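# Seat the cable runway's far end on the bracket

## Task

Place the far end of the cable runway so it rests well onto the bracket, sitting between its lugs; then release it and move the arms away. It only counts if the runway stays there without any robot holding it in place.

## Robot and tools

Robots: four identical i2rt Big YAM arms named arm1, arm2, arm3 and arm4. Each has six joints, a two-finger gripper and a wrist camera (arm1_cam_wrist through arm4_cam_wrist). A fixed room camera, cam_high, also watches the scene. With joints 1 and 6 at zero and the hand level and pointing forward, the wrist camera rides on top of the hand looking toward the fingertips. Reach is about 1.0 m from the joint 1 axis.

Frame: one shared scene frame, origin on the floor, +z up. The hand point is midway between the fingertips; the hand z axis runs along the fingers, and the fingers open and close along the hand y axis. Camera calibration lines use OpenCV conventions: K in image pixels (896x504), T_world_to_cam maps scene coordinates in metres into the camera frame, pos_world is the camera position. These values are approximate and may be a few degrees or millimetres off; wrist camera poses come from reported joint angles and inherit their errors.

execute_actions: argument actions is a list holding exactly one action or nothing. An action is an object keyed by arm name; each arm holds a joints object. Inside joints, every entry is an absolute target for that joint (not an offset): joint1_rad, joint2_rad, joint3_rad, joint4_rad, joint5_rad, joint6_rad in radians, and gripper_m in metres. Ranges: joint1_rad -2.879 to 2.879 (base yaw, positive counter-clockwise seen from above); joint2_rad 0 to 3.141 (shoulder, 0 is upper arm pointing back roughly level, increasing lifts it up then forward); joint3_rad 0 to 3.019 (elbow, 0 fully folded, increasing opens); joint4_rad -1.692 to 1.57 (hand pitch, positive tips fingers up); joint5_rad -1.57 to 1.57 (hand sideways swing, positive toward the arm's right); joint6_rad -2.094 to 2.094 (hand roll, positive clockwise viewed from behind); gripper_m 0 to 0.093 (fingertip gap). Completion tolerances are ±0.045, ±0.14, ±0.09, ±0.055, ±0.03, ±0.035 and ±0.003 respectively. You may name any subset of joints and arms; all named motions begin together and may finish at different moments, and joints move at different speeds so the hand path can sweep wide. An action runs at most 15 s. The optional cameras list picks which images come back (omit, null or ["all"] for all, [] for none); the pictures line gives the image order. An unknown key, camera name or out-of-range value rejects the whole call with no motion. An empty actions list only reports state and images. Example: {"arm1": {"joints": {"gripper_m": 0.05}}, "arm2": {"joints": {"joint1_rad": 0.3}}}.

wait: seconds from 0 to 10; nothing new is commanded and the result matches an empty action.

zoom_image: camera (one of the five names) and region [x0, y0, x1, y1] in pixels of that camera's most recent full image, top-left origin, no larger than 504 by 504.

finished_scene: scene number (1 or 2); ends the current scene irreversibly after the last command is held, and reports success plus the next task.

Results: joint_positions gives current angles; joint torques list each arm joint's total drive output in joint order, with offsets, scaling and noise, so they hint at loads only roughly. joint_status reports how each commanded joint ended. off_target means it stopped short and may still be pushing. contact_stop or time_out means it now holds where it stopped; a timed-out joint may keep a target close to its position and keep pushing, which on_its_own will name. on_its_own covers anything not commanded in that call; its held at value is a target, not the current angle. joint command not followed (with a cause line) means a self/inter-arm clearance check blocked that arm's joint targets; its gripper command still ran, blocked joints show not_followed, and the arm may retry those targets later until given passable ones. Joints you leave out may still push toward old targets. To relieve pushing, command a joint to its reported position. Tiny target changes may not move a joint. A loaded joint sags over time. A stop in one call cancels the later motion calls in that same reply.

Cautions: the arms do not halt on contact and can push hard. Arms pressing hard against each other fail and end the run; hard hits may too, and the clearance check can be late and ignores fingers, gripper housings and wrist cameras. Contact through an object does not count. Sustained pushing or holding loads heats motors: MOTOR HOT appears from 85 °C, and at 100 °C an OVER-TEMPERATURE FAULT drops that arm; afterward its unreached keys read limit_stop_at_motor_heat and should simply be resent. The scene keeps running while you compose replies, during which robots hold the last command. Loose objects may occasionally get nudged. Never knock anything out of the work area or onto the floor. Avoid dropping, slipping, slamming or shoving the runway. Finish by opening the gripper and withdrawing so the runway rests on the bracket by itself. If resuming, first send an empty execute_actions to learn the current scene and task.

Each tool is called after "Request:" as name([rows], argument=value, ...), one row to a line, values as JSON.

## Session

Request:
execute_actions(actions=[])

Scene clock: 0.00 s.
Joint torques (N m, as the arm reports them, + toward a larger angle): no reading
arm1.joint_positions: joint1_rad=+0.094 joint2_rad=+0.599 joint3_rad=+1.372 joint4_rad=-1.446 joint5_rad=-0.253 joint6_rad=-0.249 gripper_m=+0.095
arm1.joint_status: not commanded
arm1.hand: x=-1.0268 y=-0.2688 z=+1.3000 quat_wxyz=(-0.283, +0.720, -0.532, -0.344) (m; scene frame)
arm2.joint_positions: joint1_rad=+0.316 joint2_rad=+0.556 joint3_rad=+1.432 joint4_rad=-1.227 joint5_rad=-0.283 joint6_rad=+0.200 gripper_m=+0.094
arm2.joint_status: not commanded
arm2.hand: x=-0.2024 y=+0.3322 z=+1.4172 quat_wxyz=(-0.540, -0.502, -0.643, +0.205) (m; scene frame)
arm3.joint_positions: joint1_rad=+0.245 joint2_rad=+0.540 joint3_rad=+1.419 joint4_rad=-1.506 joint5_rad=-0.049 joint6_rad=+0.072 gripper_m=+0.095
arm3.joint_status: not commanded
arm3.hand: x=+0.5451 y=-0.3895 z=+1.3056 quat_wxyz=(-0.217, +0.733, -0.501, -0.406) (m; scene frame)
arm4.joint_positions: joint1_rad=-0.007 joint2_rad=+0.560 joint3_rad=+1.435 joint4_rad=-1.202 joint5_rad=+0.014 joint6_rad=+0.091 gripper_m=+0.094
arm4.joint_status: not commanded
arm4.hand: x=+1.2463 y=+0.2851 z=+1.3983 quat_wxyz=(-0.448, -0.568, -0.583, +0.370) (m; scene frame)
pictures: arm1_cam_wrist, arm2_cam_wrist, arm3_cam_wrist, arm4_cam_wrist, cam_high
Images, in order (width x height): arm1_cam_wrist 896x504, arm2_cam_wrist 896x504, arm3_cam_wrist 896x504, arm4_cam_wrist 896x504, cam_high 896x504.

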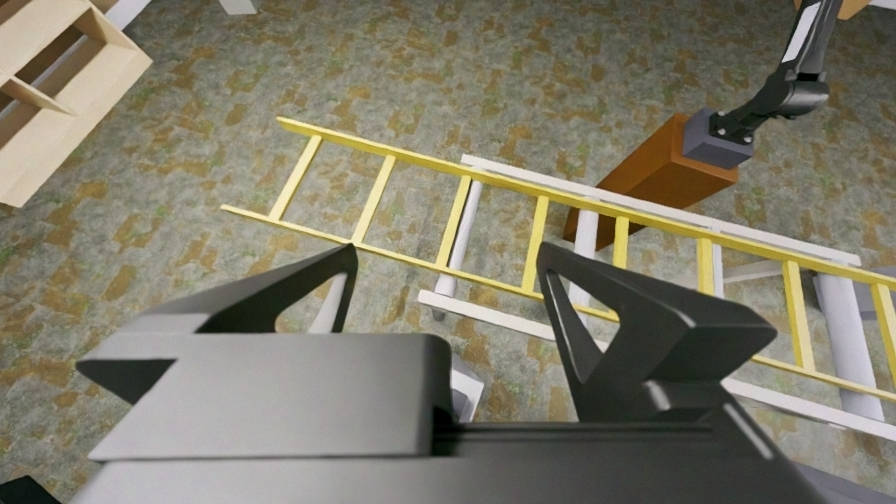

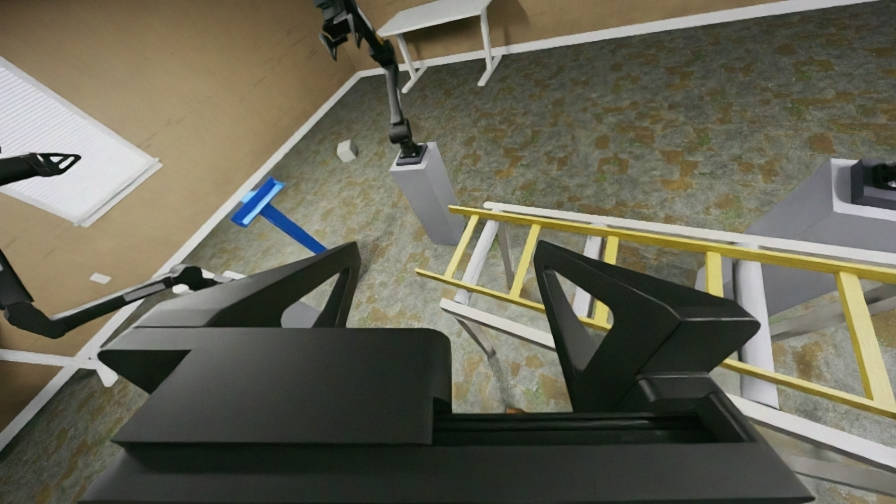

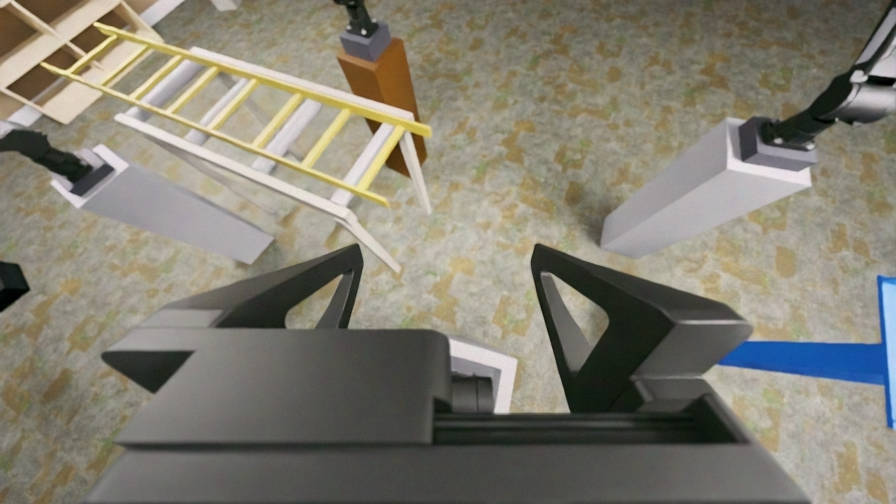

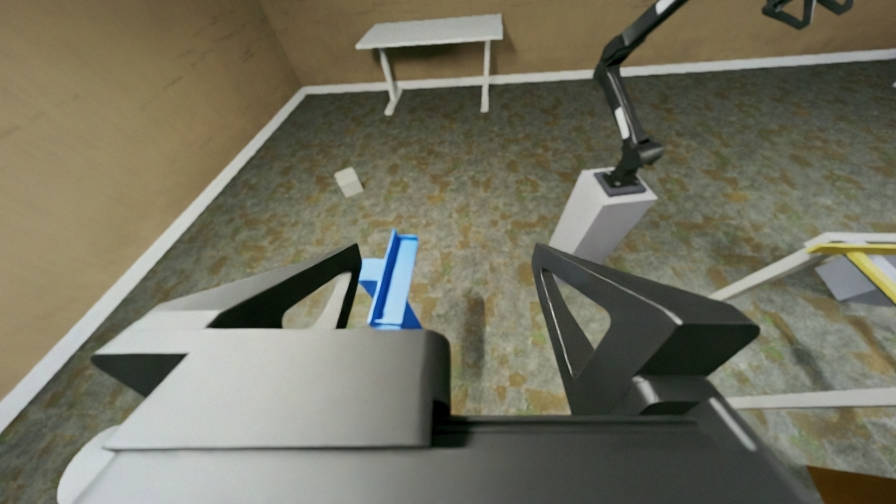

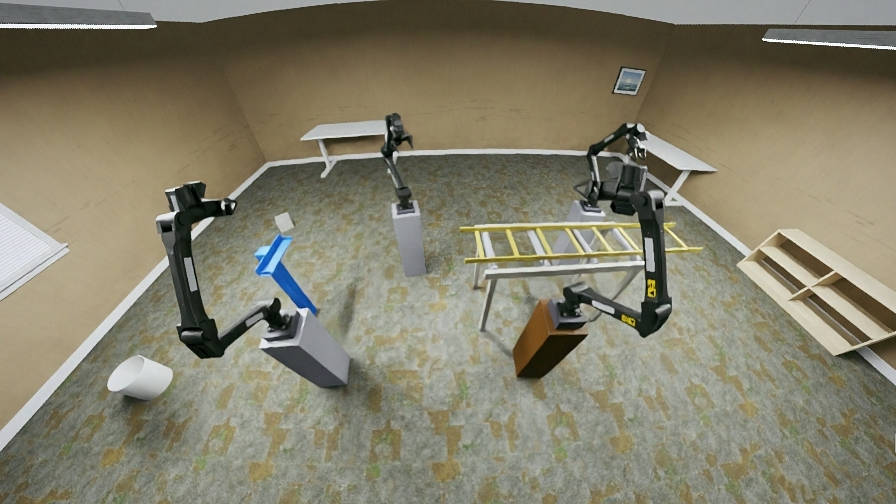

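Request:
zoom_image(camera="cam_high", region=[230, 150, 730, 400])

Request:
zoom_image(camera="arm4_cam_wrist", region=[300, 150, 896, 420])

Request:
zoom_image(camera="arm2_cam_wrist", region=[200, 130, 600, 350])

Region (230, 150, 730, 400) of cam_high's 896x504 image, scaled by 1.008, with more detail than that image has.

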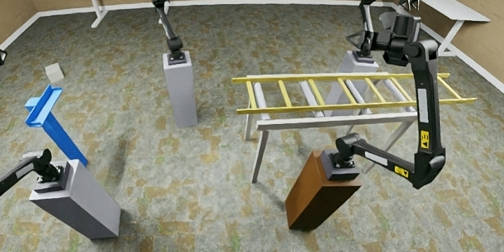

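Region (300, 150, 896, 420) is 596x270 pixels. A region can be at most 504 by 504 pixels.

Region (200, 130, 600, 350) of arm2_cam_wrist's 896x504 image, scaled by 1.260, with more detail than that image has; it fills the top 277 rows of this view, and the rest is white.

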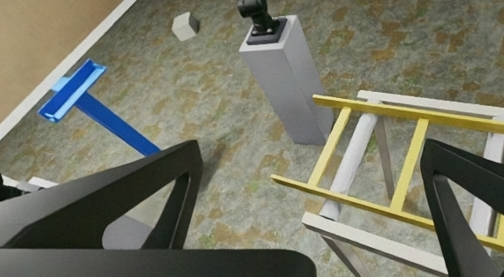

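Request:
zoom_image(camera="arm4_cam_wrist", region=[330, 210, 460, 340])

Request:
zoom_image(camera="arm2_cam_wrist", region=[210, 160, 330, 260])

Request:
zoom_image(camera="cam_high", region=[230, 220, 330, 320])

Region (330, 210, 460, 340) of arm4_cam_wrist's 896x504 image, scaled by 3.877, with more detail than that image has.

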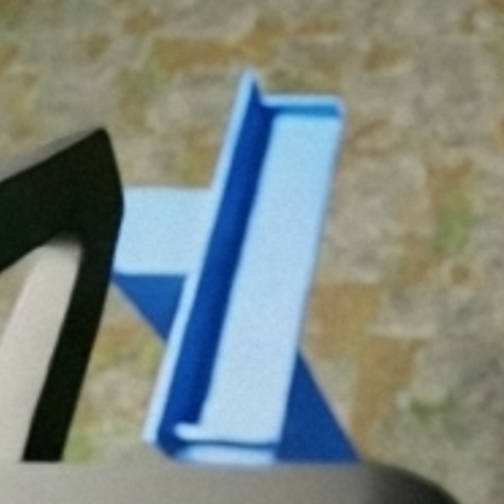

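Region (210, 160, 330, 260) of arm2_cam_wrist's 896x504 image, scaled by 4.200, with more detail than that image has.

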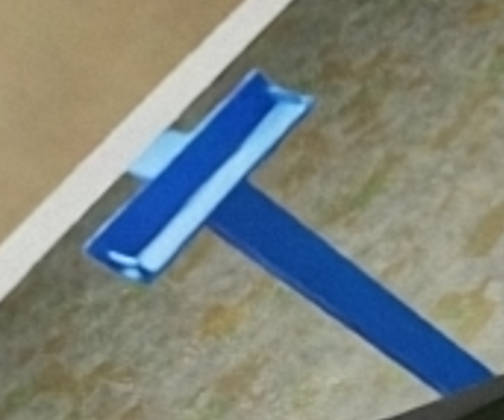

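Region (230, 220, 330, 320) of cam_high's 896x504 image, scaled by 5.040, with more detail than that image has.

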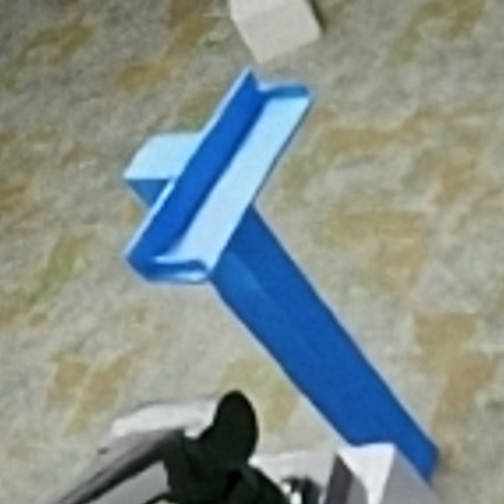

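Request:
execute_actions([
  {"arm1":{"joints":{"joint1_rad":0,"joint2_rad":1.0,"joint3_rad":1.0,"joint4_rad":-1.57,"joint5_rad":0,"joint6_rad":0}},"arm2":{"joints":{"joint1_rad":-0.7,"joint2_rad":1.9,"joint3_rad":1.9,"joint4_rad":-1.57,"joint5_rad":0,"joint6_rad":0}},"arm3":{"joints":{"joint1_rad":1.2,"joint2_rad":1.5,"joint3_rad":1.2,"joint4_rad":-1.27,"joint5_rad":0,"joint6_rad":0}},"arm4":{"joints":{"joint1_rad":-0.7,"joint2_rad":2.2,"joint3_rad":2.0,"joint4_rad":-1.37,"joint5_rad":0,"joint6_rad":0}}},
])

Scene clock: 82.83 s.
Joint torques (N m, as the arm reports them, + toward a larger angle): arm1=[-1.86 -2.83 13.07  0.46  0.11  0.2 ] | arm2=[  1.34 -15.41  10.83  -0.35   0.07  -0.16] | arm3=[ -0.82 -13.63   8.79   1.14  -0.08  -0.17] | arm4=[  0.84 -22.31   8.96  -0.47  -0.08  -0.19]
arm1.joint_positions: joint1_rad=+0.009 joint2_rad=+0.995 joint3_rad=+0.977 joint4_rad=-1.556 joint5_rad=-0.003 joint6_rad=-0.013 gripper_m=+0.095
arm1.joint_status: all done
arm1.hand: x=-0.9597 y=-0.2296 z=+1.0156 quat_wxyz=(+0.002, +0.654, -0.757, +0.000) (m; scene frame)
arm2.joint_positions: joint1_rad=-0.703 joint2_rad=+1.917 joint3_rad=+1.865 joint4_rad=-1.560 joint5_rad=-0.001 joint6_rad=+0.014 gripper_m=+0.094
arm2.joint_status: all done
arm2.hand: x=-0.7084 y=+0.1009 z=+1.0174 quat_wxyz=(+0.009, -0.924, -0.382, -0.018) (m; scene frame)
arm3.joint_positions: joint1_rad=+1.206 joint2_rad=+1.505 joint3_rad=+1.206 joint4_rad=-1.279 joint5_rad=+0.001 joint6_rad=+0.008 gripper_m=+0.095
arm3.joint_status: all done
arm3.hand: x=+0.2010 y=-0.4596 z=+0.9281 quat_wxyz=(-0.005, +0.995, -0.099, +0.000) (m; scene frame)
arm4.joint_positions: joint1_rad=-0.704 joint2_rad=+2.221 joint3_rad=+1.974 joint4_rad=-1.354 joint5_rad=+0.001 joint6_rad=+0.012 gripper_m=+0.094
arm4.joint_status: all done
arm4.hand: x=+0.8580 y=-0.0616 z=+0.8478 quat_wxyz=(+0.010, -0.881, -0.474, -0.011) (m; scene frame)
pictures: arm1_cam_wrist, arm2_cam_wrist, arm3_cam_wrist, arm4_cam_wrist, cam_high
camera_calibration (this result's frames):
arm1_cam_wrist: T_world_to_cam=[[0.991019, -0.132549, 0.0176574, 0.899149], [-0.118196, -0.80654, 0.579244, -0.880501], [-0.062537, -0.576129, -0.814963, 0.756273], [0, 0, 0, 1]] pos_world=[-0.947851, -0.155267, 1.11048]
arm2_cam_wrist: T_world_to_cam=[[-0.708002, 0.70621, -0.000289297, -0.56874], [0.550422, 0.552075, 0.626298, -0.303814], [0.442457, 0.443261, -0.779584, 1.17979], [0, 0, 0, 1]] pos_world=[-0.75745, 0.0464229, 1.10986]
arm3_cam_wrist: T_world_to_cam=[[0.201743, 0.979394, 0.00929798, 0.399954], [0.80593, -0.171391, 0.566659, -0.759303], [0.556576, -0.106826, -0.8239, 0.724001], [0, 0, 0, 1]] pos_world=[0.128295, -0.444509, 1.02305]
arm4_cam_wrist: T_world_to_cam=[[-0.833069, 0.553107, 0.00823285, 0.738355], [0.44636, 0.663351, 0.600607, -0.846912], [0.326739, 0.504022, -0.799502, 0.551126], [0, 0, 0, 1]] pos_world=[0.813054, -0.12437, 0.943209]
Images, in order (width x height): arm1_cam_wrist 896x504, arm2_cam_wrist 896x504, arm3_cam_wrist 896x504, arm4_cam_wrist 896x504, cam_high 896x504.

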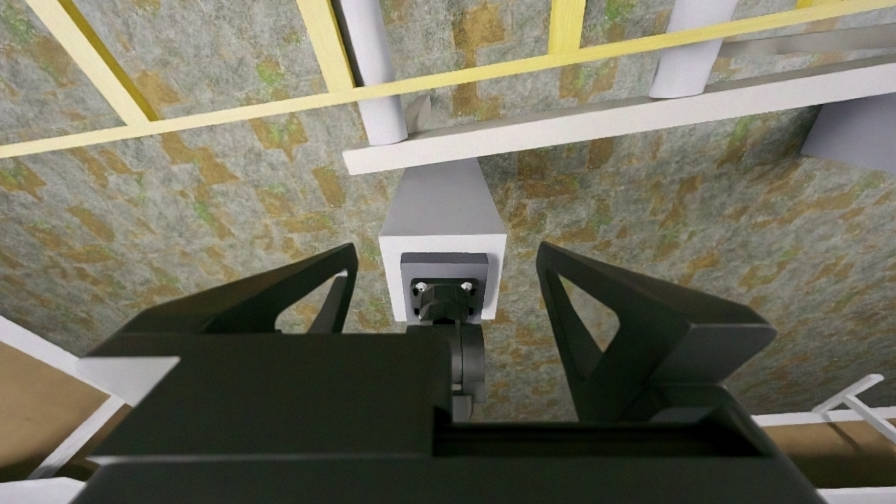

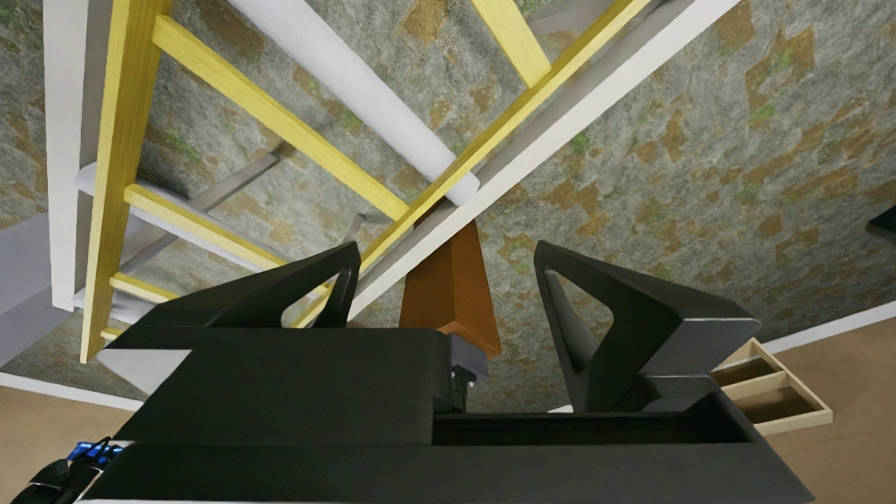

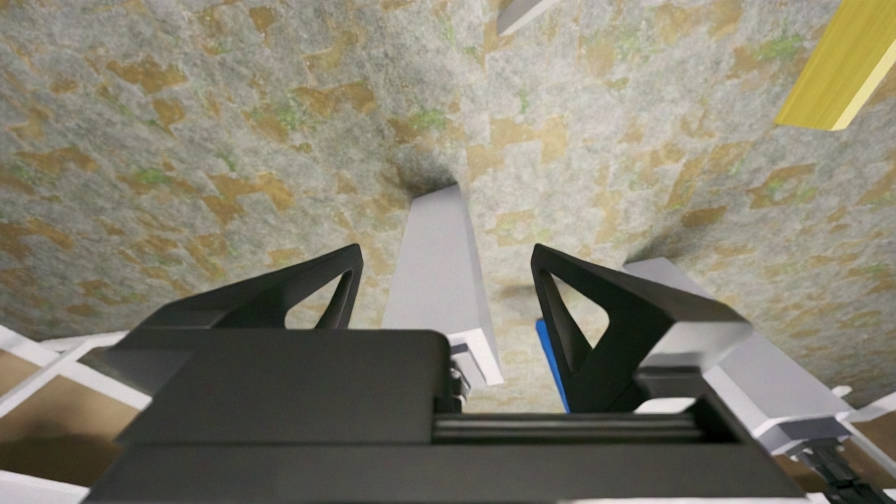

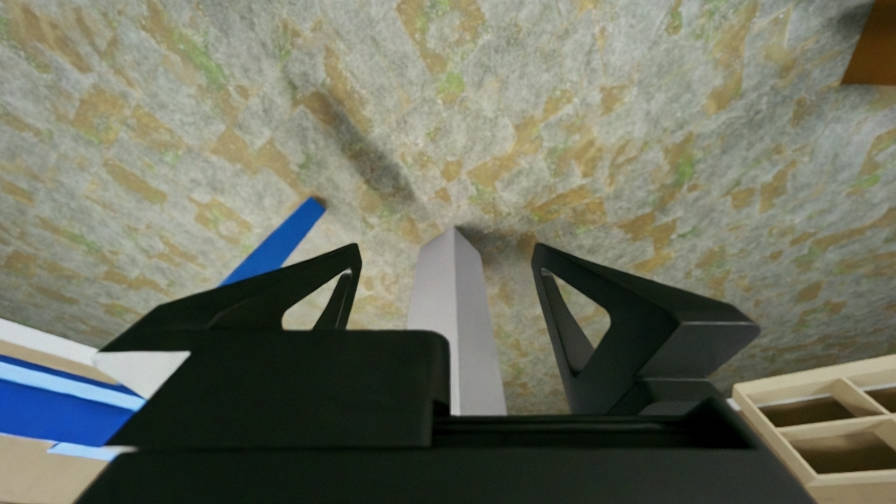

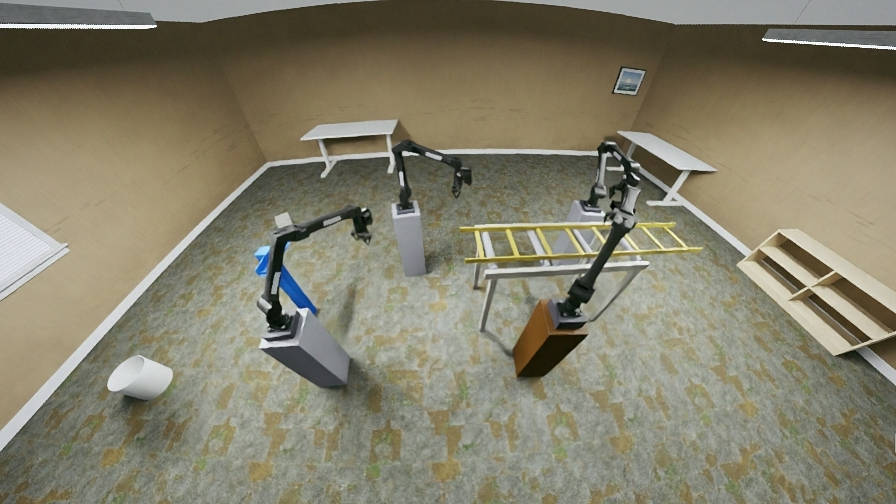

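Request:
execute_actions([
  {"arm2":{"joints":{"joint2_rad":1.0,"joint3_rad":1.0}},"arm3":{"joints":{"joint1_rad":0.66,"joint2_rad":2.245,"joint3_rad":2.25,"joint4_rad":-1.54,"joint5_rad":0,"joint6_rad":0.834,"gripper_m":0.06}},"arm4":{"joints":{"joint1_rad":0.333,"joint2_rad":1.795,"joint3_rad":1.75,"joint4_rad":-1.50,"joint5_rad":0,"joint6_rad":0.464}}},
], cameras=["arm3_cam_wrist","arm4_cam_wrist","cam_high"])

Scene clock: 177.27 s.
Joint torques (N m, as the arm reports them, + toward a larger angle): arm1=[-1.96 -2.77 13.04  0.47  0.11  0.2 ] | arm2=[ 1.59 -3.46  9.23  0.    0.05 -0.17] | arm3=[ -0.36 -24.82  14.13   0.33   0.09  -0.06] | arm4=[  0.15 -14.46   7.53  -0.36   0.03   0.04]
arm1.joint_positions: joint1_rad=+0.009 joint2_rad=+0.995 joint3_rad=+0.977 joint4_rad=-1.556 joint5_rad=-0.003 joint6_rad=-0.013 gripper_m=+0.095
arm1.joint_status: not commanded
arm1.hand: x=-0.9597 y=-0.2296 z=+1.0156 quat_wxyz=(+0.002, +0.654, -0.757, +0.000) (m; scene frame)
arm2.joint_positions: joint1_rad=-0.703 joint2_rad=+1.016 joint3_rad=+0.987 joint4_rad=-1.568 joint5_rad=-0.001 joint6_rad=+0.014 gripper_m=+0.094
arm2.joint_status: all done
arm2.hand: x=-0.4779 y=+0.3371 z=+1.0501 quat_wxyz=(+0.005, -0.924, -0.382, -0.011) (m; scene frame)
arm3.joint_positions: joint1_rad=+0.661 joint2_rad=+2.244 joint3_rad=+2.202 joint4_rad=-1.529 joint5_rad=-0.001 joint6_rad=+0.825 gripper_m=+0.060
arm3.joint_status: all done
arm3.hand: x=+0.1080 y=-0.0760 z=+0.9004 quat_wxyz=(-0.001, +0.710, -0.704, -0.006) (m; scene frame)
arm4.joint_positions: joint1_rad=+0.338 joint2_rad=+1.785 joint3_rad=+1.750 joint4_rad=-1.483 joint5_rad=-0.001 joint6_rad=+0.452 gripper_m=+0.094
arm4.joint_status: all done
arm4.hand: x=+1.4758 y=-0.0032 z=+1.0207 quat_wxyz=(-0.023, -0.701, -0.713, +0.009) (m; scene frame)
pictures: arm3_cam_wrist, arm4_cam_wrist, cam_high
camera_calibration (this result's frames):
arm3_cam_wrist: T_world_to_cam=[[0.999962, 0.00509833, -0.0070281, -0.102366], [0.00816006, -0.828397, 0.560081, -0.560763], [-0.00296658, -0.560118, -0.828408, 0.824021], [0, 0, 0, 1]] pos_world=[0.109382, -0.00246379, 0.995979]
arm4_cam_wrist: T_world_to_cam=[[-0.999718, -0.0158229, -0.0176844, 1.48982], [-0.0228662, 0.841568, 0.539666, -0.510007], [0.00634356, 0.539919, -0.841693, 0.974056], [0, 0, 0, 1]] pos_world=[1.47156, -0.0731314, 1.12144]
Images, in order (width x height): arm3_cam_wrist 896x504, arm4_cam_wrist 896x504, cam_high 896x504.

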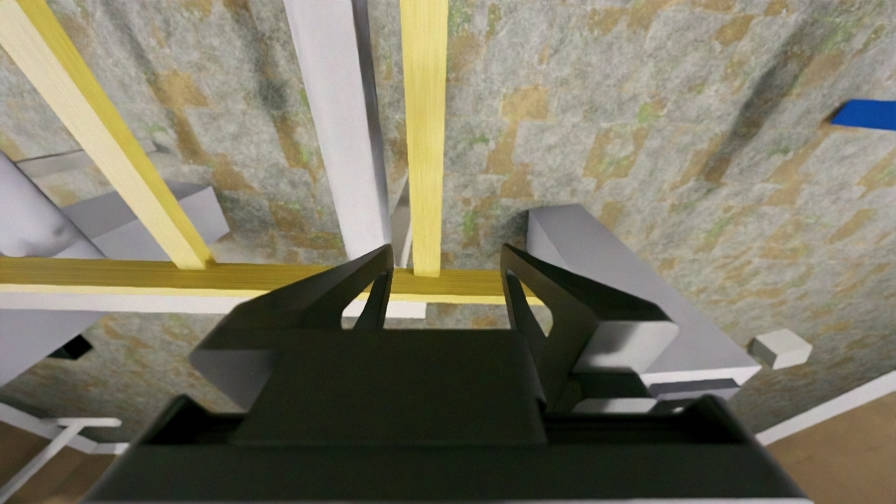

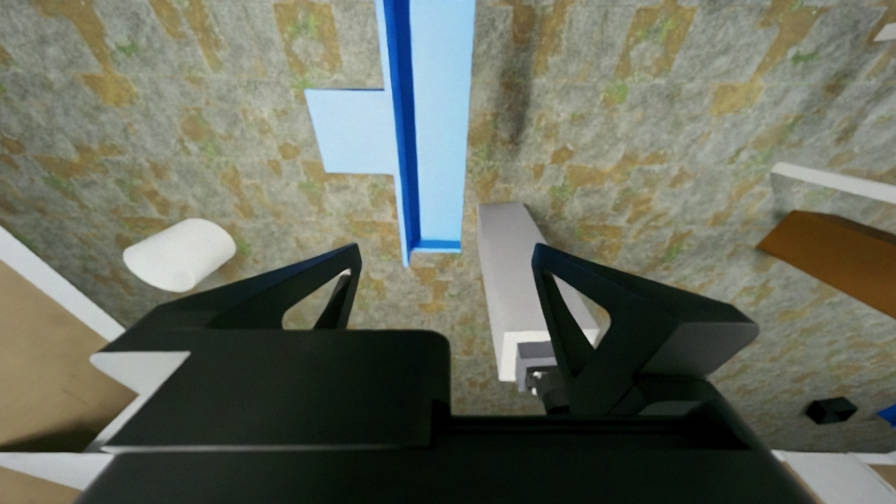

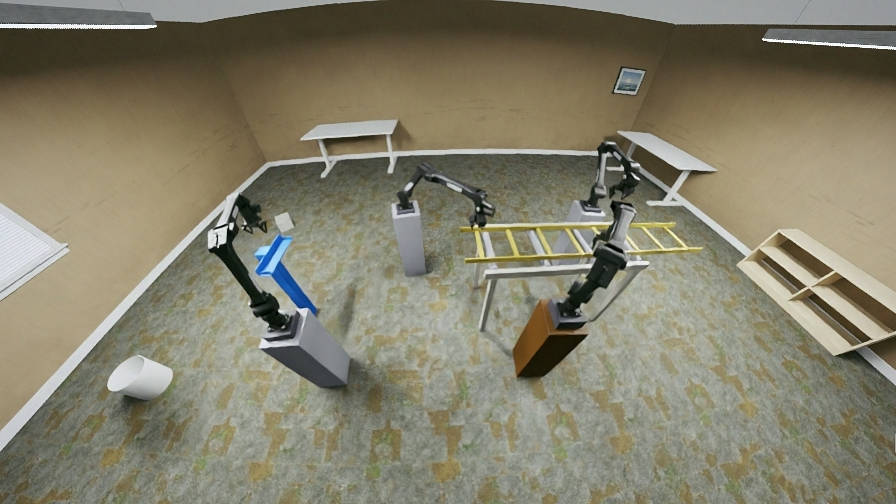

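Request:
execute_actions([
  {"arm3":{"joints":{"joint1_rad":0.683,"joint2_rad":2.345,"joint3_rad":2.13,"joint4_rad":-1.345,"joint6_rad":0.86,"gripper_m":0.055}}},
], cameras=["arm3_cam_wrist"])

Scene clock: 197.73 s.
Joint torques (N m, as the arm reports them, + toward a larger angle): arm1=[-1.9  -2.76 13.04  0.46  0.11  0.2 ] | arm2=[ 1.23 -3.29  9.15  0.01  0.06 -0.17] | arm3=[ -0.02 -26.69   9.57   1.35   0.09  -0.04] | arm4=[  0.24 -14.68   7.5   -0.38   0.03   0.06]
arm1.joint_positions: joint1_rad=+0.009 joint2_rad=+0.995 joint3_rad=+0.977 joint4_rad=-1.556 joint5_rad=-0.003 joint6_rad=-0.013 gripper_m=+0.095
arm1.joint_status: not commanded
arm1.hand: x=-0.9597 y=-0.2296 z=+1.0156 quat_wxyz=(+0.002, +0.654, -0.757, +0.000) (m; scene frame)
arm2.joint_positions: joint1_rad=-0.703 joint2_rad=+1.016 joint3_rad=+0.987 joint4_rad=-1.568 joint5_rad=-0.001 joint6_rad=+0.014 gripper_m=+0.094
arm2.joint_status: not commanded
arm2.hand: x=-0.4779 y=+0.3371 z=+1.0501 quat_wxyz=(+0.005, -0.924, -0.382, -0.011) (m; scene frame)
arm3.joint_positions: joint1_rad=+0.677 joint2_rad=+2.357 joint3_rad=+2.129 joint4_rad=-1.360 joint5_rad=-0.001 joint6_rad=+0.851 gripper_m=+0.055
arm3.joint_status: all done
arm3.hand: x=+0.0900 y=-0.0743 z=+0.7964 quat_wxyz=(-0.002, +0.707, -0.708, +0.002) (m; scene frame)
arm4.joint_positions: joint1_rad=+0.338 joint2_rad=+1.785 joint3_rad=+1.750 joint4_rad=-1.483 joint5_rad=-0.001 joint6_rad=+0.452 gripper_m=+0.094
arm4.joint_status: not commanded
arm4.hand: x=+1.4758 y=-0.0032 z=+1.0207 quat_wxyz=(-0.023, -0.701, -0.713, +0.009) (m; scene frame)
pictures: arm3_cam_wrist
camera_calibration (this result's frames):
arm3_cam_wrist: T_world_to_cam=[[0.999975, -0.00527575, 0.00470562, -0.0951989], [-0.00701556, -0.822574, 0.568616, -0.506022], [0.000870841, -0.568634, -0.82259, 0.733098], [0, 0, 0, 1]] pos_world=[0.0910081, 0.00012229, 0.891219]
Images, in order (width x height): arm3_cam_wrist 896x504.

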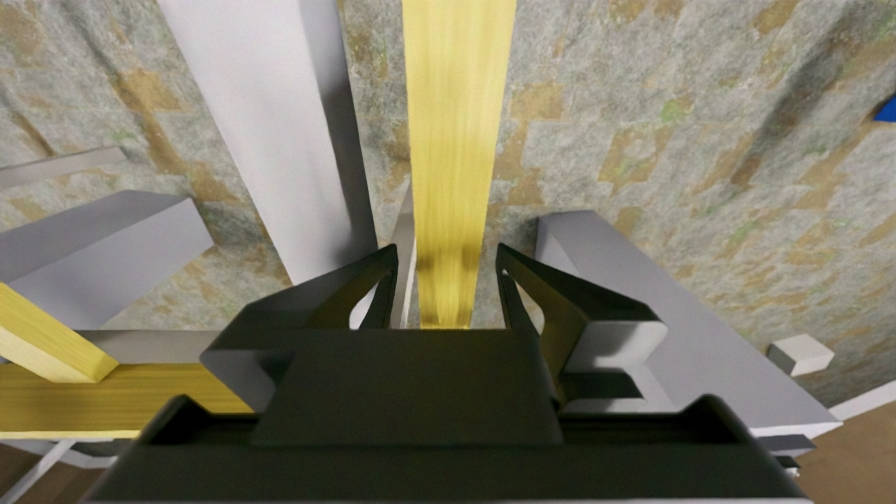

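Request:
execute_actions([
  {"arm3":{"joints":{"gripper_m":0.0}}},
], cameras=["arm3_cam_wrist"])

Scene clock: 200.70 s.
Joint torques (N m, as the arm reports them, + toward a larger angle): arm1=[-1.89 -2.75 13.03  0.43  0.11  0.21] | arm2=[ 0.98 -3.67  9.15 -0.07  0.06 -0.17] | arm3=[  0.09 -26.64   9.49   1.29   0.13  -0.18] | arm4=[  0.16 -14.66   7.48  -0.39   0.03   0.07]
arm1.joint_positions: joint1_rad=+0.009 joint2_rad=+0.995 joint3_rad=+0.977 joint4_rad=-1.556 joint5_rad=-0.003 joint6_rad=-0.013 gripper_m=+0.095
arm1.joint_status: not commanded
arm1.hand: x=-0.9597 y=-0.2296 z=+1.0156 quat_wxyz=(+0.002, +0.654, -0.757, +0.000) (m; scene frame)
arm2.joint_positions: joint1_rad=-0.703 joint2_rad=+1.016 joint3_rad=+0.987 joint4_rad=-1.568 joint5_rad=-0.001 joint6_rad=+0.014 gripper_m=+0.094
arm2.joint_status: not commanded
arm2.hand: x=-0.4779 y=+0.3371 z=+1.0501 quat_wxyz=(+0.005, -0.924, -0.382, -0.011) (m; scene frame)
arm3.joint_positions: joint1_rad=+0.677 joint2_rad=+2.357 joint3_rad=+2.129 joint4_rad=-1.358 joint5_rad=-0.002 joint6_rad=+0.867 gripper_m=+0.024
arm3.joint_status: gripper_m off_target (ended at +0.024, target +0.000)
arm3.hand: x=+0.0897 y=-0.0743 z=+0.7964 quat_wxyz=(-0.001, +0.701, -0.713, +0.002) (m; scene frame)
arm4.joint_positions: joint1_rad=+0.338 joint2_rad=+1.785 joint3_rad=+1.750 joint4_rad=-1.483 joint5_rad=-0.001 joint6_rad=+0.452 gripper_m=+0.094
arm4.joint_status: not commanded
arm4.hand: x=+1.4758 y=-0.0032 z=+1.0207 quat_wxyz=(-0.023, -0.701, -0.713, +0.009) (m; scene frame)
pictures: arm3_cam_wrist
camera_calibration (this result's frames):
arm3_cam_wrist: T_world_to_cam=[[0.999776, -0.0209141, 0.00335472, -0.0949681], [-0.0191134, -0.822514, 0.568423, -0.504708], [-0.00912876, -0.56836, -0.82273, 0.734175], [0, 0, 0, 1]] pos_world=[0.0920022, 0.000159663, 0.891234]
Images, in order (width x height): arm3_cam_wrist 896x504.

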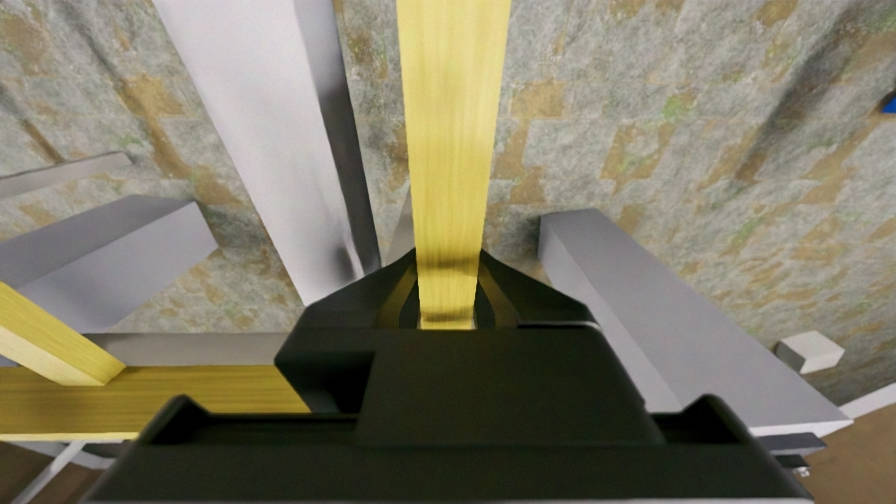

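Request:
execute_actions([
  {"arm3":{"joints":{"joint1_rad":0.50,"joint2_rad":2.028,"joint3_rad":1.60,"joint4_rad":-1.12,"joint6_rad":0.69}}},
], cameras=["arm3_cam_wrist","cam_high"])

Scene clock: 214.13 s.
Joint torques (N m, as the arm reports them, + toward a larger angle): arm1=[-1.88 -2.77 13.04  0.46  0.11  0.2 ] | arm2=[ 1.84 -3.33  9.07  0.    0.05 -0.17] | arm3=[  0.83 -22.08  11.88   0.63  -0.3   -0.02] | arm4=[  0.25 -14.73   7.47  -0.4    0.03   0.05]
arm1.joint_positions: joint1_rad=+0.009 joint2_rad=+0.995 joint3_rad=+0.977 joint4_rad=-1.556 joint5_rad=-0.003 joint6_rad=-0.013 gripper_m=+0.095
arm1.joint_status: not commanded
arm1.hand: x=-0.9597 y=-0.2296 z=+1.0156 quat_wxyz=(+0.002, +0.654, -0.757, +0.000) (m; scene frame)
arm2.joint_positions: joint1_rad=-0.703 joint2_rad=+1.016 joint3_rad=+0.987 joint4_rad=-1.568 joint5_rad=-0.001 joint6_rad=+0.014 gripper_m=+0.094
arm2.joint_status: not commanded
arm2.hand: x=-0.4779 y=+0.3371 z=+1.0501 quat_wxyz=(+0.005, -0.924, -0.382, -0.011) (m; scene frame)
arm3.joint_positions: joint1_rad=+0.483 joint2_rad=+2.042 joint3_rad=+1.563 joint4_rad=-1.118 joint5_rad=+0.007 joint6_rad=+0.679 gripper_m=+0.024
arm3.joint_status: all done
arm3.hand: x=+0.2631 y=-0.0744 z=+0.7927 quat_wxyz=(-0.003, +0.699, -0.715, +0.007) (m; scene frame)
arm4.joint_positions: joint1_rad=+0.338 joint2_rad=+1.785 joint3_rad=+1.750 joint4_rad=-1.483 joint5_rad=-0.001 joint6_rad=+0.452 gripper_m=+0.094
arm4.joint_status: not commanded
arm4.hand: x=+1.4758 y=-0.0032 z=+1.0207 quat_wxyz=(-0.023, -0.701, -0.713, +0.009) (m; scene frame)
pictures: arm3_cam_wrist, cam_high
camera_calibration (this result's frames):
arm3_cam_wrist: T_world_to_cam=[[0.999556, -0.0261594, 0.0142921, -0.277256], [-0.0296322, -0.819827, 0.571844, -0.499108], [-0.00324207, -0.572014, -0.820238, 0.728839], [0, 0, 0, 1]] pos_world=[0.264706, 0.000471051, 0.887195]
Images, in order (width x height): arm3_cam_wrist 896x504, cam_high 896x504.

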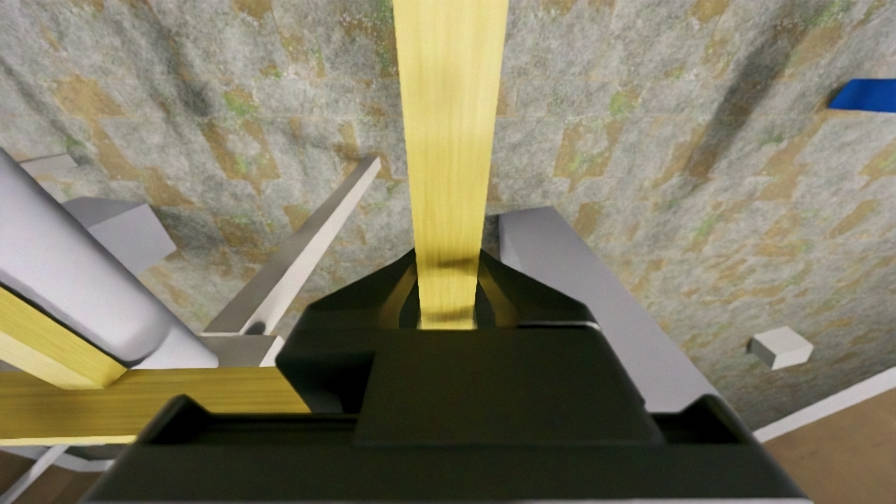

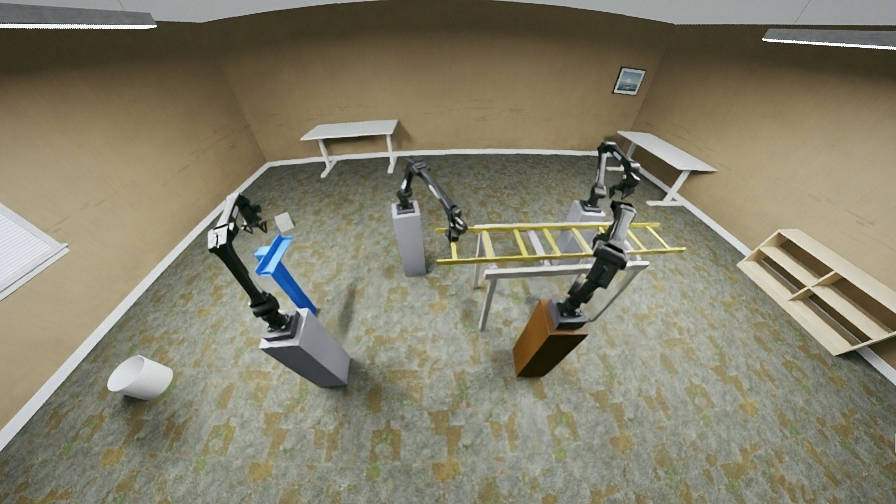

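Request:
execute_actions([
  {"arm3":{"joints":{"joint1_rad":0.257,"joint2_rad":1.83,"joint3_rad":1.315,"joint4_rad":-1.01,"joint6_rad":0.45}}},
], cameras=[])

Request:
execute_actions([
  {"arm3":{"joints":{"joint1_rad":-0.05,"joint2_rad":1.732,"joint3_rad":1.17,"joint4_rad":-0.968,"joint6_rad":0.14}}},
], cameras=[])

Request:
execute_actions([
  {"arm3":{"joints":{"joint1_rad":-0.32,"joint2_rad":1.745,"joint3_rad":1.185,"joint4_rad":-0.972,"joint6_rad":-0.135}}},
], cameras=["arm3_cam_wrist","cam_high"])

Scene clock: 221.70 s.
Joint torques (N m, as the arm reports them, + toward a larger angle): arm1=[-1.92 -2.77 13.04  0.48  0.11  0.2 ] | arm2=[ 1.35 -3.44  9.19 -0.08  0.07 -0.17] | arm3=[  0.21 -20.7   12.03   0.19  -0.08  -0.1 ] | arm4=[  0.18 -14.65   7.46  -0.37   0.03   0.06]
arm1.joint_positions: joint1_rad=+0.009 joint2_rad=+0.995 joint3_rad=+0.977 joint4_rad=-1.556 joint5_rad=-0.003 joint6_rad=-0.013 gripper_m=+0.095
arm1.joint_status: not commanded
arm1.hand: x=-0.9597 y=-0.2296 z=+1.0156 quat_wxyz=(+0.002, +0.654, -0.757, +0.000) (m; scene frame)
arm2.joint_positions: joint1_rad=-0.703 joint2_rad=+1.016 joint3_rad=+0.987 joint4_rad=-1.568 joint5_rad=-0.001 joint6_rad=+0.014 gripper_m=+0.094
arm2.joint_status: not commanded
arm2.hand: x=-0.4779 y=+0.3371 z=+1.0501 quat_wxyz=(+0.005, -0.924, -0.382, -0.011) (m; scene frame)
arm3.joint_positions: joint1_rad=+0.250 joint2_rad=+1.864 joint3_rad=+1.271 joint4_rad=-0.997 joint5_rad=+0.001 joint6_rad=+0.448 gripper_m=+0.024
arm3.joint_status: all done
arm3.hand: x=+0.4120 y=-0.0765 z=+0.7905 quat_wxyz=(+0.001, +0.698, -0.716, +0.003) (m; scene frame)
arm4.joint_positions: joint1_rad=+0.338 joint2_rad=+1.785 joint3_rad=+1.750 joint4_rad=-1.483 joint5_rad=-0.001 joint6_rad=+0.452 gripper_m=+0.094
arm4.joint_status: not commanded
arm4.hand: x=+1.4758 y=-0.0032 z=+1.0207 quat_wxyz=(-0.023, -0.701, -0.713, +0.009) (m; scene frame)
pictures: none
No camera images: the call's "cameras" was empty. Leave "cameras" out to get every camera's image.

Scene clock: 223.63 s.
Joint torques (N m, as the arm reports them, + toward a larger angle): arm1=[-1.89 -2.84 13.05  0.44  0.11  0.2 ] | arm2=[ 1.32 -3.27  9.25 -0.04  0.07 -0.15] | arm3=[ -1.17 -19.97  10.71   0.42   0.11  -0.34] | arm4=[  0.28 -14.75   7.48  -0.37   0.03   0.06]
arm1.joint_positions: joint1_rad=+0.009 joint2_rad=+0.995 joint3_rad=+0.977 joint4_rad=-1.556 joint5_rad=-0.003 joint6_rad=-0.013 gripper_m=+0.095
arm1.joint_status: not commanded
arm1.hand: x=-0.9597 y=-0.2296 z=+1.0156 quat_wxyz=(+0.002, +0.654, -0.757, +0.000) (m; scene frame)
arm2.joint_positions: joint1_rad=-0.703 joint2_rad=+1.016 joint3_rad=+0.987 joint4_rad=-1.568 joint5_rad=-0.001 joint6_rad=+0.014 gripper_m=+0.094
arm2.joint_status: not commanded
arm2.hand: x=-0.4779 y=+0.3371 z=+1.0501 quat_wxyz=(+0.005, -0.924, -0.382, -0.011) (m; scene frame)
arm3.joint_positions: joint1_rad=-0.037 joint2_rad=+1.776 joint3_rad=+1.138 joint4_rad=-0.960 joint5_rad=-0.003 joint6_rad=+0.165 gripper_m=+0.024
arm3.joint_status: all done
arm3.hand: x=+0.5567 y=-0.0792 z=+0.7894 quat_wxyz=(+0.008, +0.697, -0.717, +0.004) (m; scene frame)
arm4.joint_positions: joint1_rad=+0.338 joint2_rad=+1.785 joint3_rad=+1.750 joint4_rad=-1.483 joint5_rad=-0.001 joint6_rad=+0.452 gripper_m=+0.094
arm4.joint_status: not commanded
arm4.hand: x=+1.4758 y=-0.0032 z=+1.0207 quat_wxyz=(-0.023, -0.701, -0.713, +0.009) (m; scene frame)
pictures: none
No camera images: the call's "cameras" was empty. Leave "cameras" out to get every camera's image.

Scene clock: 225.40 s.
Joint torques (N m, as the arm reports them, + toward a larger angle): arm1=[-1.88 -2.75 13.03  0.46  0.11  0.2 ] | arm2=[ 1.37 -3.51  9.25  0.02  0.04 -0.17] | arm3=[ -0.58 -18.84  11.82   0.89  -0.23  -0.31] | arm4=[  0.31 -14.72   7.48  -0.38   0.03   0.06]
arm1.joint_positions: joint1_rad=+0.009 joint2_rad=+0.995 joint3_rad=+0.977 joint4_rad=-1.556 joint5_rad=-0.003 joint6_rad=-0.013 gripper_m=+0.095
arm1.joint_status: not commanded
arm1.hand: x=-0.9597 y=-0.2296 z=+1.0156 quat_wxyz=(+0.002, +0.654, -0.757, +0.000) (m; scene frame)
arm2.joint_positions: joint1_rad=-0.703 joint2_rad=+1.016 joint3_rad=+0.987 joint4_rad=-1.568 joint5_rad=-0.001 joint6_rad=+0.014 gripper_m=+0.094
arm2.joint_status: not commanded
arm2.hand: x=-0.4779 y=+0.3371 z=+1.0501 quat_wxyz=(+0.005, -0.924, -0.382, -0.011) (m; scene frame)
arm3.joint_positions: joint1_rad=-0.315 joint2_rad=+1.777 joint3_rad=+1.140 joint4_rad=-0.977 joint5_rad=+0.003 joint6_rad=-0.113 gripper_m=+0.024
arm3.joint_status: all done
arm3.hand: x=+0.6864 y=-0.0827 z=+0.7891 quat_wxyz=(+0.014, +0.697, -0.717, +0.008) (m; scene frame)
arm4.joint_positions: joint1_rad=+0.338 joint2_rad=+1.785 joint3_rad=+1.750 joint4_rad=-1.483 joint5_rad=-0.001 joint6_rad=+0.452 gripper_m=+0.094
arm4.joint_status: not commanded
arm4.hand: x=+1.4758 y=-0.0032 z=+1.0207 quat_wxyz=(-0.023, -0.701, -0.713, +0.009) (m; scene frame)
pictures: arm3_cam_wrist, cam_high
camera_calibration (this result's frames):
arm3_cam_wrist: T_world_to_cam=[[0.999431, -0.0326328, -0.00851187, -0.683041], [-0.0211962, -0.804126, 0.59408, -0.51335], [-0.0262311, -0.593562, -0.804361, 0.723973], [0, 0, 0, 1]] pos_world=[0.690762, -0.00536489, 0.881493]
Images, in order (width x height): arm3_cam_wrist 896x504, cam_high 896x504.

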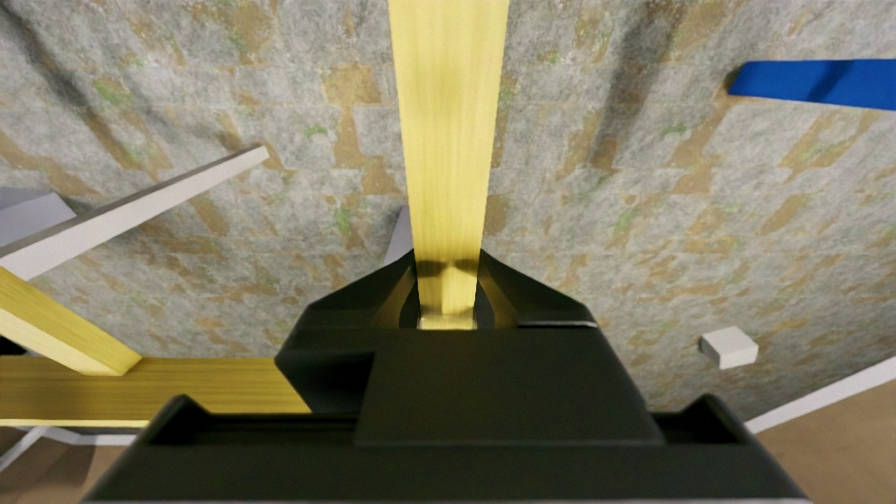

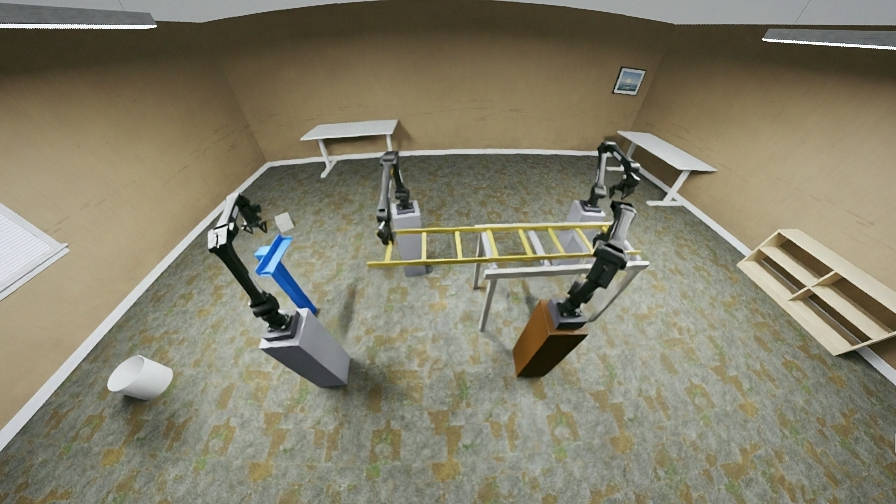

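Request:
execute_actions([
  {"arm3":{"joints":{"gripper_m":0.09}},"arm4":{"joints":{"joint1_rad":-0.6,"joint6_rad":-0.80,"gripper_m":0.07}}},
], cameras=[])

Request:
execute_actions([
  {"arm3":{"joints":{"joint2_rad":1.0,"joint3_rad":1.0,"joint4_rad":-1.57}}},
], cameras=[])

Request:
execute_actions([
  {"arm3":{"joints":{"joint1_rad":0.8}},"arm4":{"joints":{"joint1_rad":-0.962,"joint2_rad":2.34,"joint3_rad":2.355,"joint4_rad":-1.55,"joint6_rad":-0.81}}},
], cameras=["arm4_cam_wrist","cam_high"])

Scene clock: 254.40 s.
Joint torques (N m, as the arm reports them, + toward a larger angle): arm1=[-1.87 -2.78 13.04  0.48  0.11  0.2 ] | arm2=[ 0.86 -3.32  9.1  -0.05  0.05 -0.14] | arm3=[ -0.66 -16.32  11.89   0.96  -0.23  -0.19] | arm4=[  1.05 -14.95   7.43  -0.4   -0.14  -0.21]
arm1.joint_positions: joint1_rad=+0.009 joint2_rad=+0.995 joint3_rad=+0.977 joint4_rad=-1.556 joint5_rad=-0.003 joint6_rad=-0.013 gripper_m=+0.095
arm1.joint_status: not commanded
arm1.hand: x=-0.9597 y=-0.2296 z=+1.0156 quat_wxyz=(+0.002, +0.654, -0.757, +0.000) (m; scene frame)
arm2.joint_positions: joint1_rad=-0.703 joint2_rad=+1.016 joint3_rad=+0.987 joint4_rad=-1.568 joint5_rad=-0.001 joint6_rad=+0.014 gripper_m=+0.094
arm2.joint_status: not commanded
arm2.hand: x=-0.4779 y=+0.3371 z=+1.0501 quat_wxyz=(+0.005, -0.924, -0.382, -0.011) (m; scene frame)
arm3.joint_positions: joint1_rad=-0.315 joint2_rad=+1.750 joint3_rad=+1.141 joint4_rad=-0.977 joint5_rad=+0.003 joint6_rad=-0.126 gripper_m=+0.090
arm3.joint_status: all done
arm3.hand: x=+0.6870 y=-0.0792 z=+0.8012 quat_wxyz=(+0.003, +0.702, -0.712, +0.000) (m; scene frame)
arm4.joint_positions: joint1_rad=-0.608 joint2_rad=+1.790 joint3_rad=+1.750 joint4_rad=-1.483 joint5_rad=+0.001 joint6_rad=-0.787 gripper_m=+0.070
arm4.joint_status: all done
arm4.hand: x=+0.9619 y=-0.0015 z=+1.0200 quat_wxyz=(-0.001, -0.589, -0.808, +0.024) (m; scene frame)
pictures: none
No camera images: the call's "cameras" was empty. Leave "cameras" out to get every camera's image.

Scene clock: 255.80 s.
Joint torques (N m, as the arm reports them, + toward a larger angle): arm1=[-1.87 -2.8  13.03  0.45  0.11  0.2 ] | arm2=[ 1.2  -3.62  9.18  0.03  0.08 -0.14] | arm3=[-0.68 -4.9   9.42  0.33 -0.23 -0.19] | arm4=[  1.09 -15.12   7.46  -0.39  -0.14  -0.19]
arm1.joint_positions: joint1_rad=+0.009 joint2_rad=+0.995 joint3_rad=+0.977 joint4_rad=-1.556 joint5_rad=-0.003 joint6_rad=-0.013 gripper_m=+0.095
arm1.joint_status: not commanded
arm1.hand: x=-0.9597 y=-0.2296 z=+1.0156 quat_wxyz=(+0.002, +0.654, -0.757, +0.000) (m; scene frame)
arm2.joint_positions: joint1_rad=-0.703 joint2_rad=+1.016 joint3_rad=+0.987 joint4_rad=-1.568 joint5_rad=-0.001 joint6_rad=+0.014 gripper_m=+0.094
arm2.joint_status: not commanded
arm2.hand: x=-0.4779 y=+0.3371 z=+1.0501 quat_wxyz=(+0.005, -0.924, -0.382, -0.011) (m; scene frame)
arm3.joint_positions: joint1_rad=-0.315 joint2_rad=+0.993 joint3_rad=+1.004 joint4_rad=-1.557 joint5_rad=+0.003 joint6_rad=-0.126 gripper_m=+0.090
arm3.joint_status: all done
arm3.hand: x=+0.6592 y=-0.2855 z=+1.0158 quat_wxyz=(-0.012, +0.702, -0.712, -0.012) (m; scene frame)
arm4.joint_positions: joint1_rad=-0.608 joint2_rad=+1.790 joint3_rad=+1.750 joint4_rad=-1.483 joint5_rad=+0.001 joint6_rad=-0.788 gripper_m=+0.070
arm4.joint_status: not commanded
arm4.hand: x=+0.9619 y=-0.0015 z=+1.0200 quat_wxyz=(-0.001, -0.589, -0.808, +0.024) (m; scene frame)
pictures: none
No camera images: the call's "cameras" was empty. Leave "cameras" out to get every camera's image.

Scene clock: 257.47 s.
Joint torques (N m, as the arm reports them, + toward a larger angle): arm1=[-1.89 -2.73 13.03  0.46  0.11  0.2 ] | arm2=[ 1.   -3.43  9.16 -0.03  0.03 -0.13] | arm3=[-0.05 -5.12  9.44  0.3  -0.15 -0.18] | arm4=[ -0.02 -24.17  10.89  -0.37  -0.16  -0.18]
arm1.joint_positions: joint1_rad=+0.009 joint2_rad=+0.995 joint3_rad=+0.977 joint4_rad=-1.556 joint5_rad=-0.003 joint6_rad=-0.013 gripper_m=+0.095
arm1.joint_status: not commanded
arm1.hand: x=-0.9597 y=-0.2296 z=+1.0156 quat_wxyz=(+0.002, +0.654, -0.757, +0.000) (m; scene frame)
arm2.joint_positions: joint1_rad=-0.703 joint2_rad=+1.016 joint3_rad=+0.987 joint4_rad=-1.568 joint5_rad=-0.001 joint6_rad=+0.014 gripper_m=+0.094
arm2.joint_status: not commanded
arm2.hand: x=-0.4779 y=+0.3371 z=+1.0501 quat_wxyz=(+0.005, -0.924, -0.382, -0.011) (m; scene frame)
arm3.joint_positions: joint1_rad=+0.796 joint2_rad=+0.997 joint3_rad=+1.004 joint4_rad=-1.557 joint5_rad=+0.002 joint6_rad=-0.128 gripper_m=+0.090
arm3.joint_status: all done
arm3.hand: x=+0.4074 y=-0.3947 z=+1.0153 quat_wxyz=(-0.009, +0.972, -0.235, -0.014) (m; scene frame)
arm4.joint_positions: joint1_rad=-0.954 joint2_rad=+2.365 joint3_rad=+2.307 joint4_rad=-1.538 joint5_rad=+0.001 joint6_rad=-0.799 gripper_m=+0.070
arm4.joint_status: all done
arm4.hand: x=+0.6962 y=+0.0138 z=+0.8766 quat_wxyz=(+0.003, -0.715, -0.699, -0.012) (m; scene frame)
pictures: arm4_cam_wrist, cam_high
camera_calibration (this result's frames):
arm4_cam_wrist: T_world_to_cam=[[-0.99962, 0.0255563, -0.0103006, 0.701062], [0.0144592, 0.80475, 0.593437, -0.536983], [0.0234555, 0.593063, -0.804814, 0.803555], [0, 0, 0, 1]] pos_world=[0.689712, -0.0623379, 0.9726]
Images, in order (width x height): arm4_cam_wrist 896x504, cam_high 896x504.

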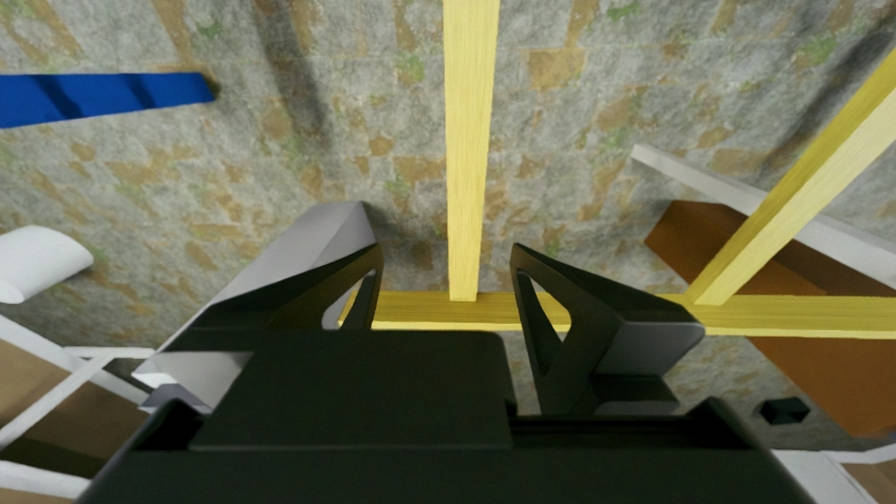

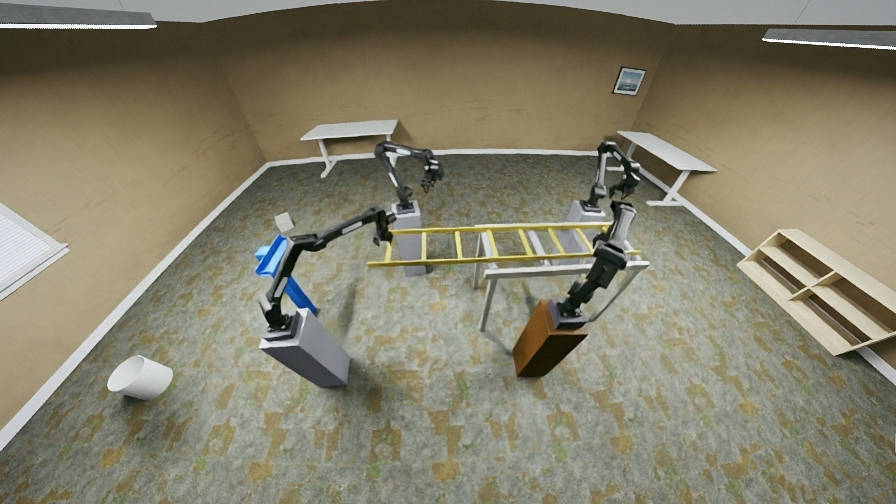

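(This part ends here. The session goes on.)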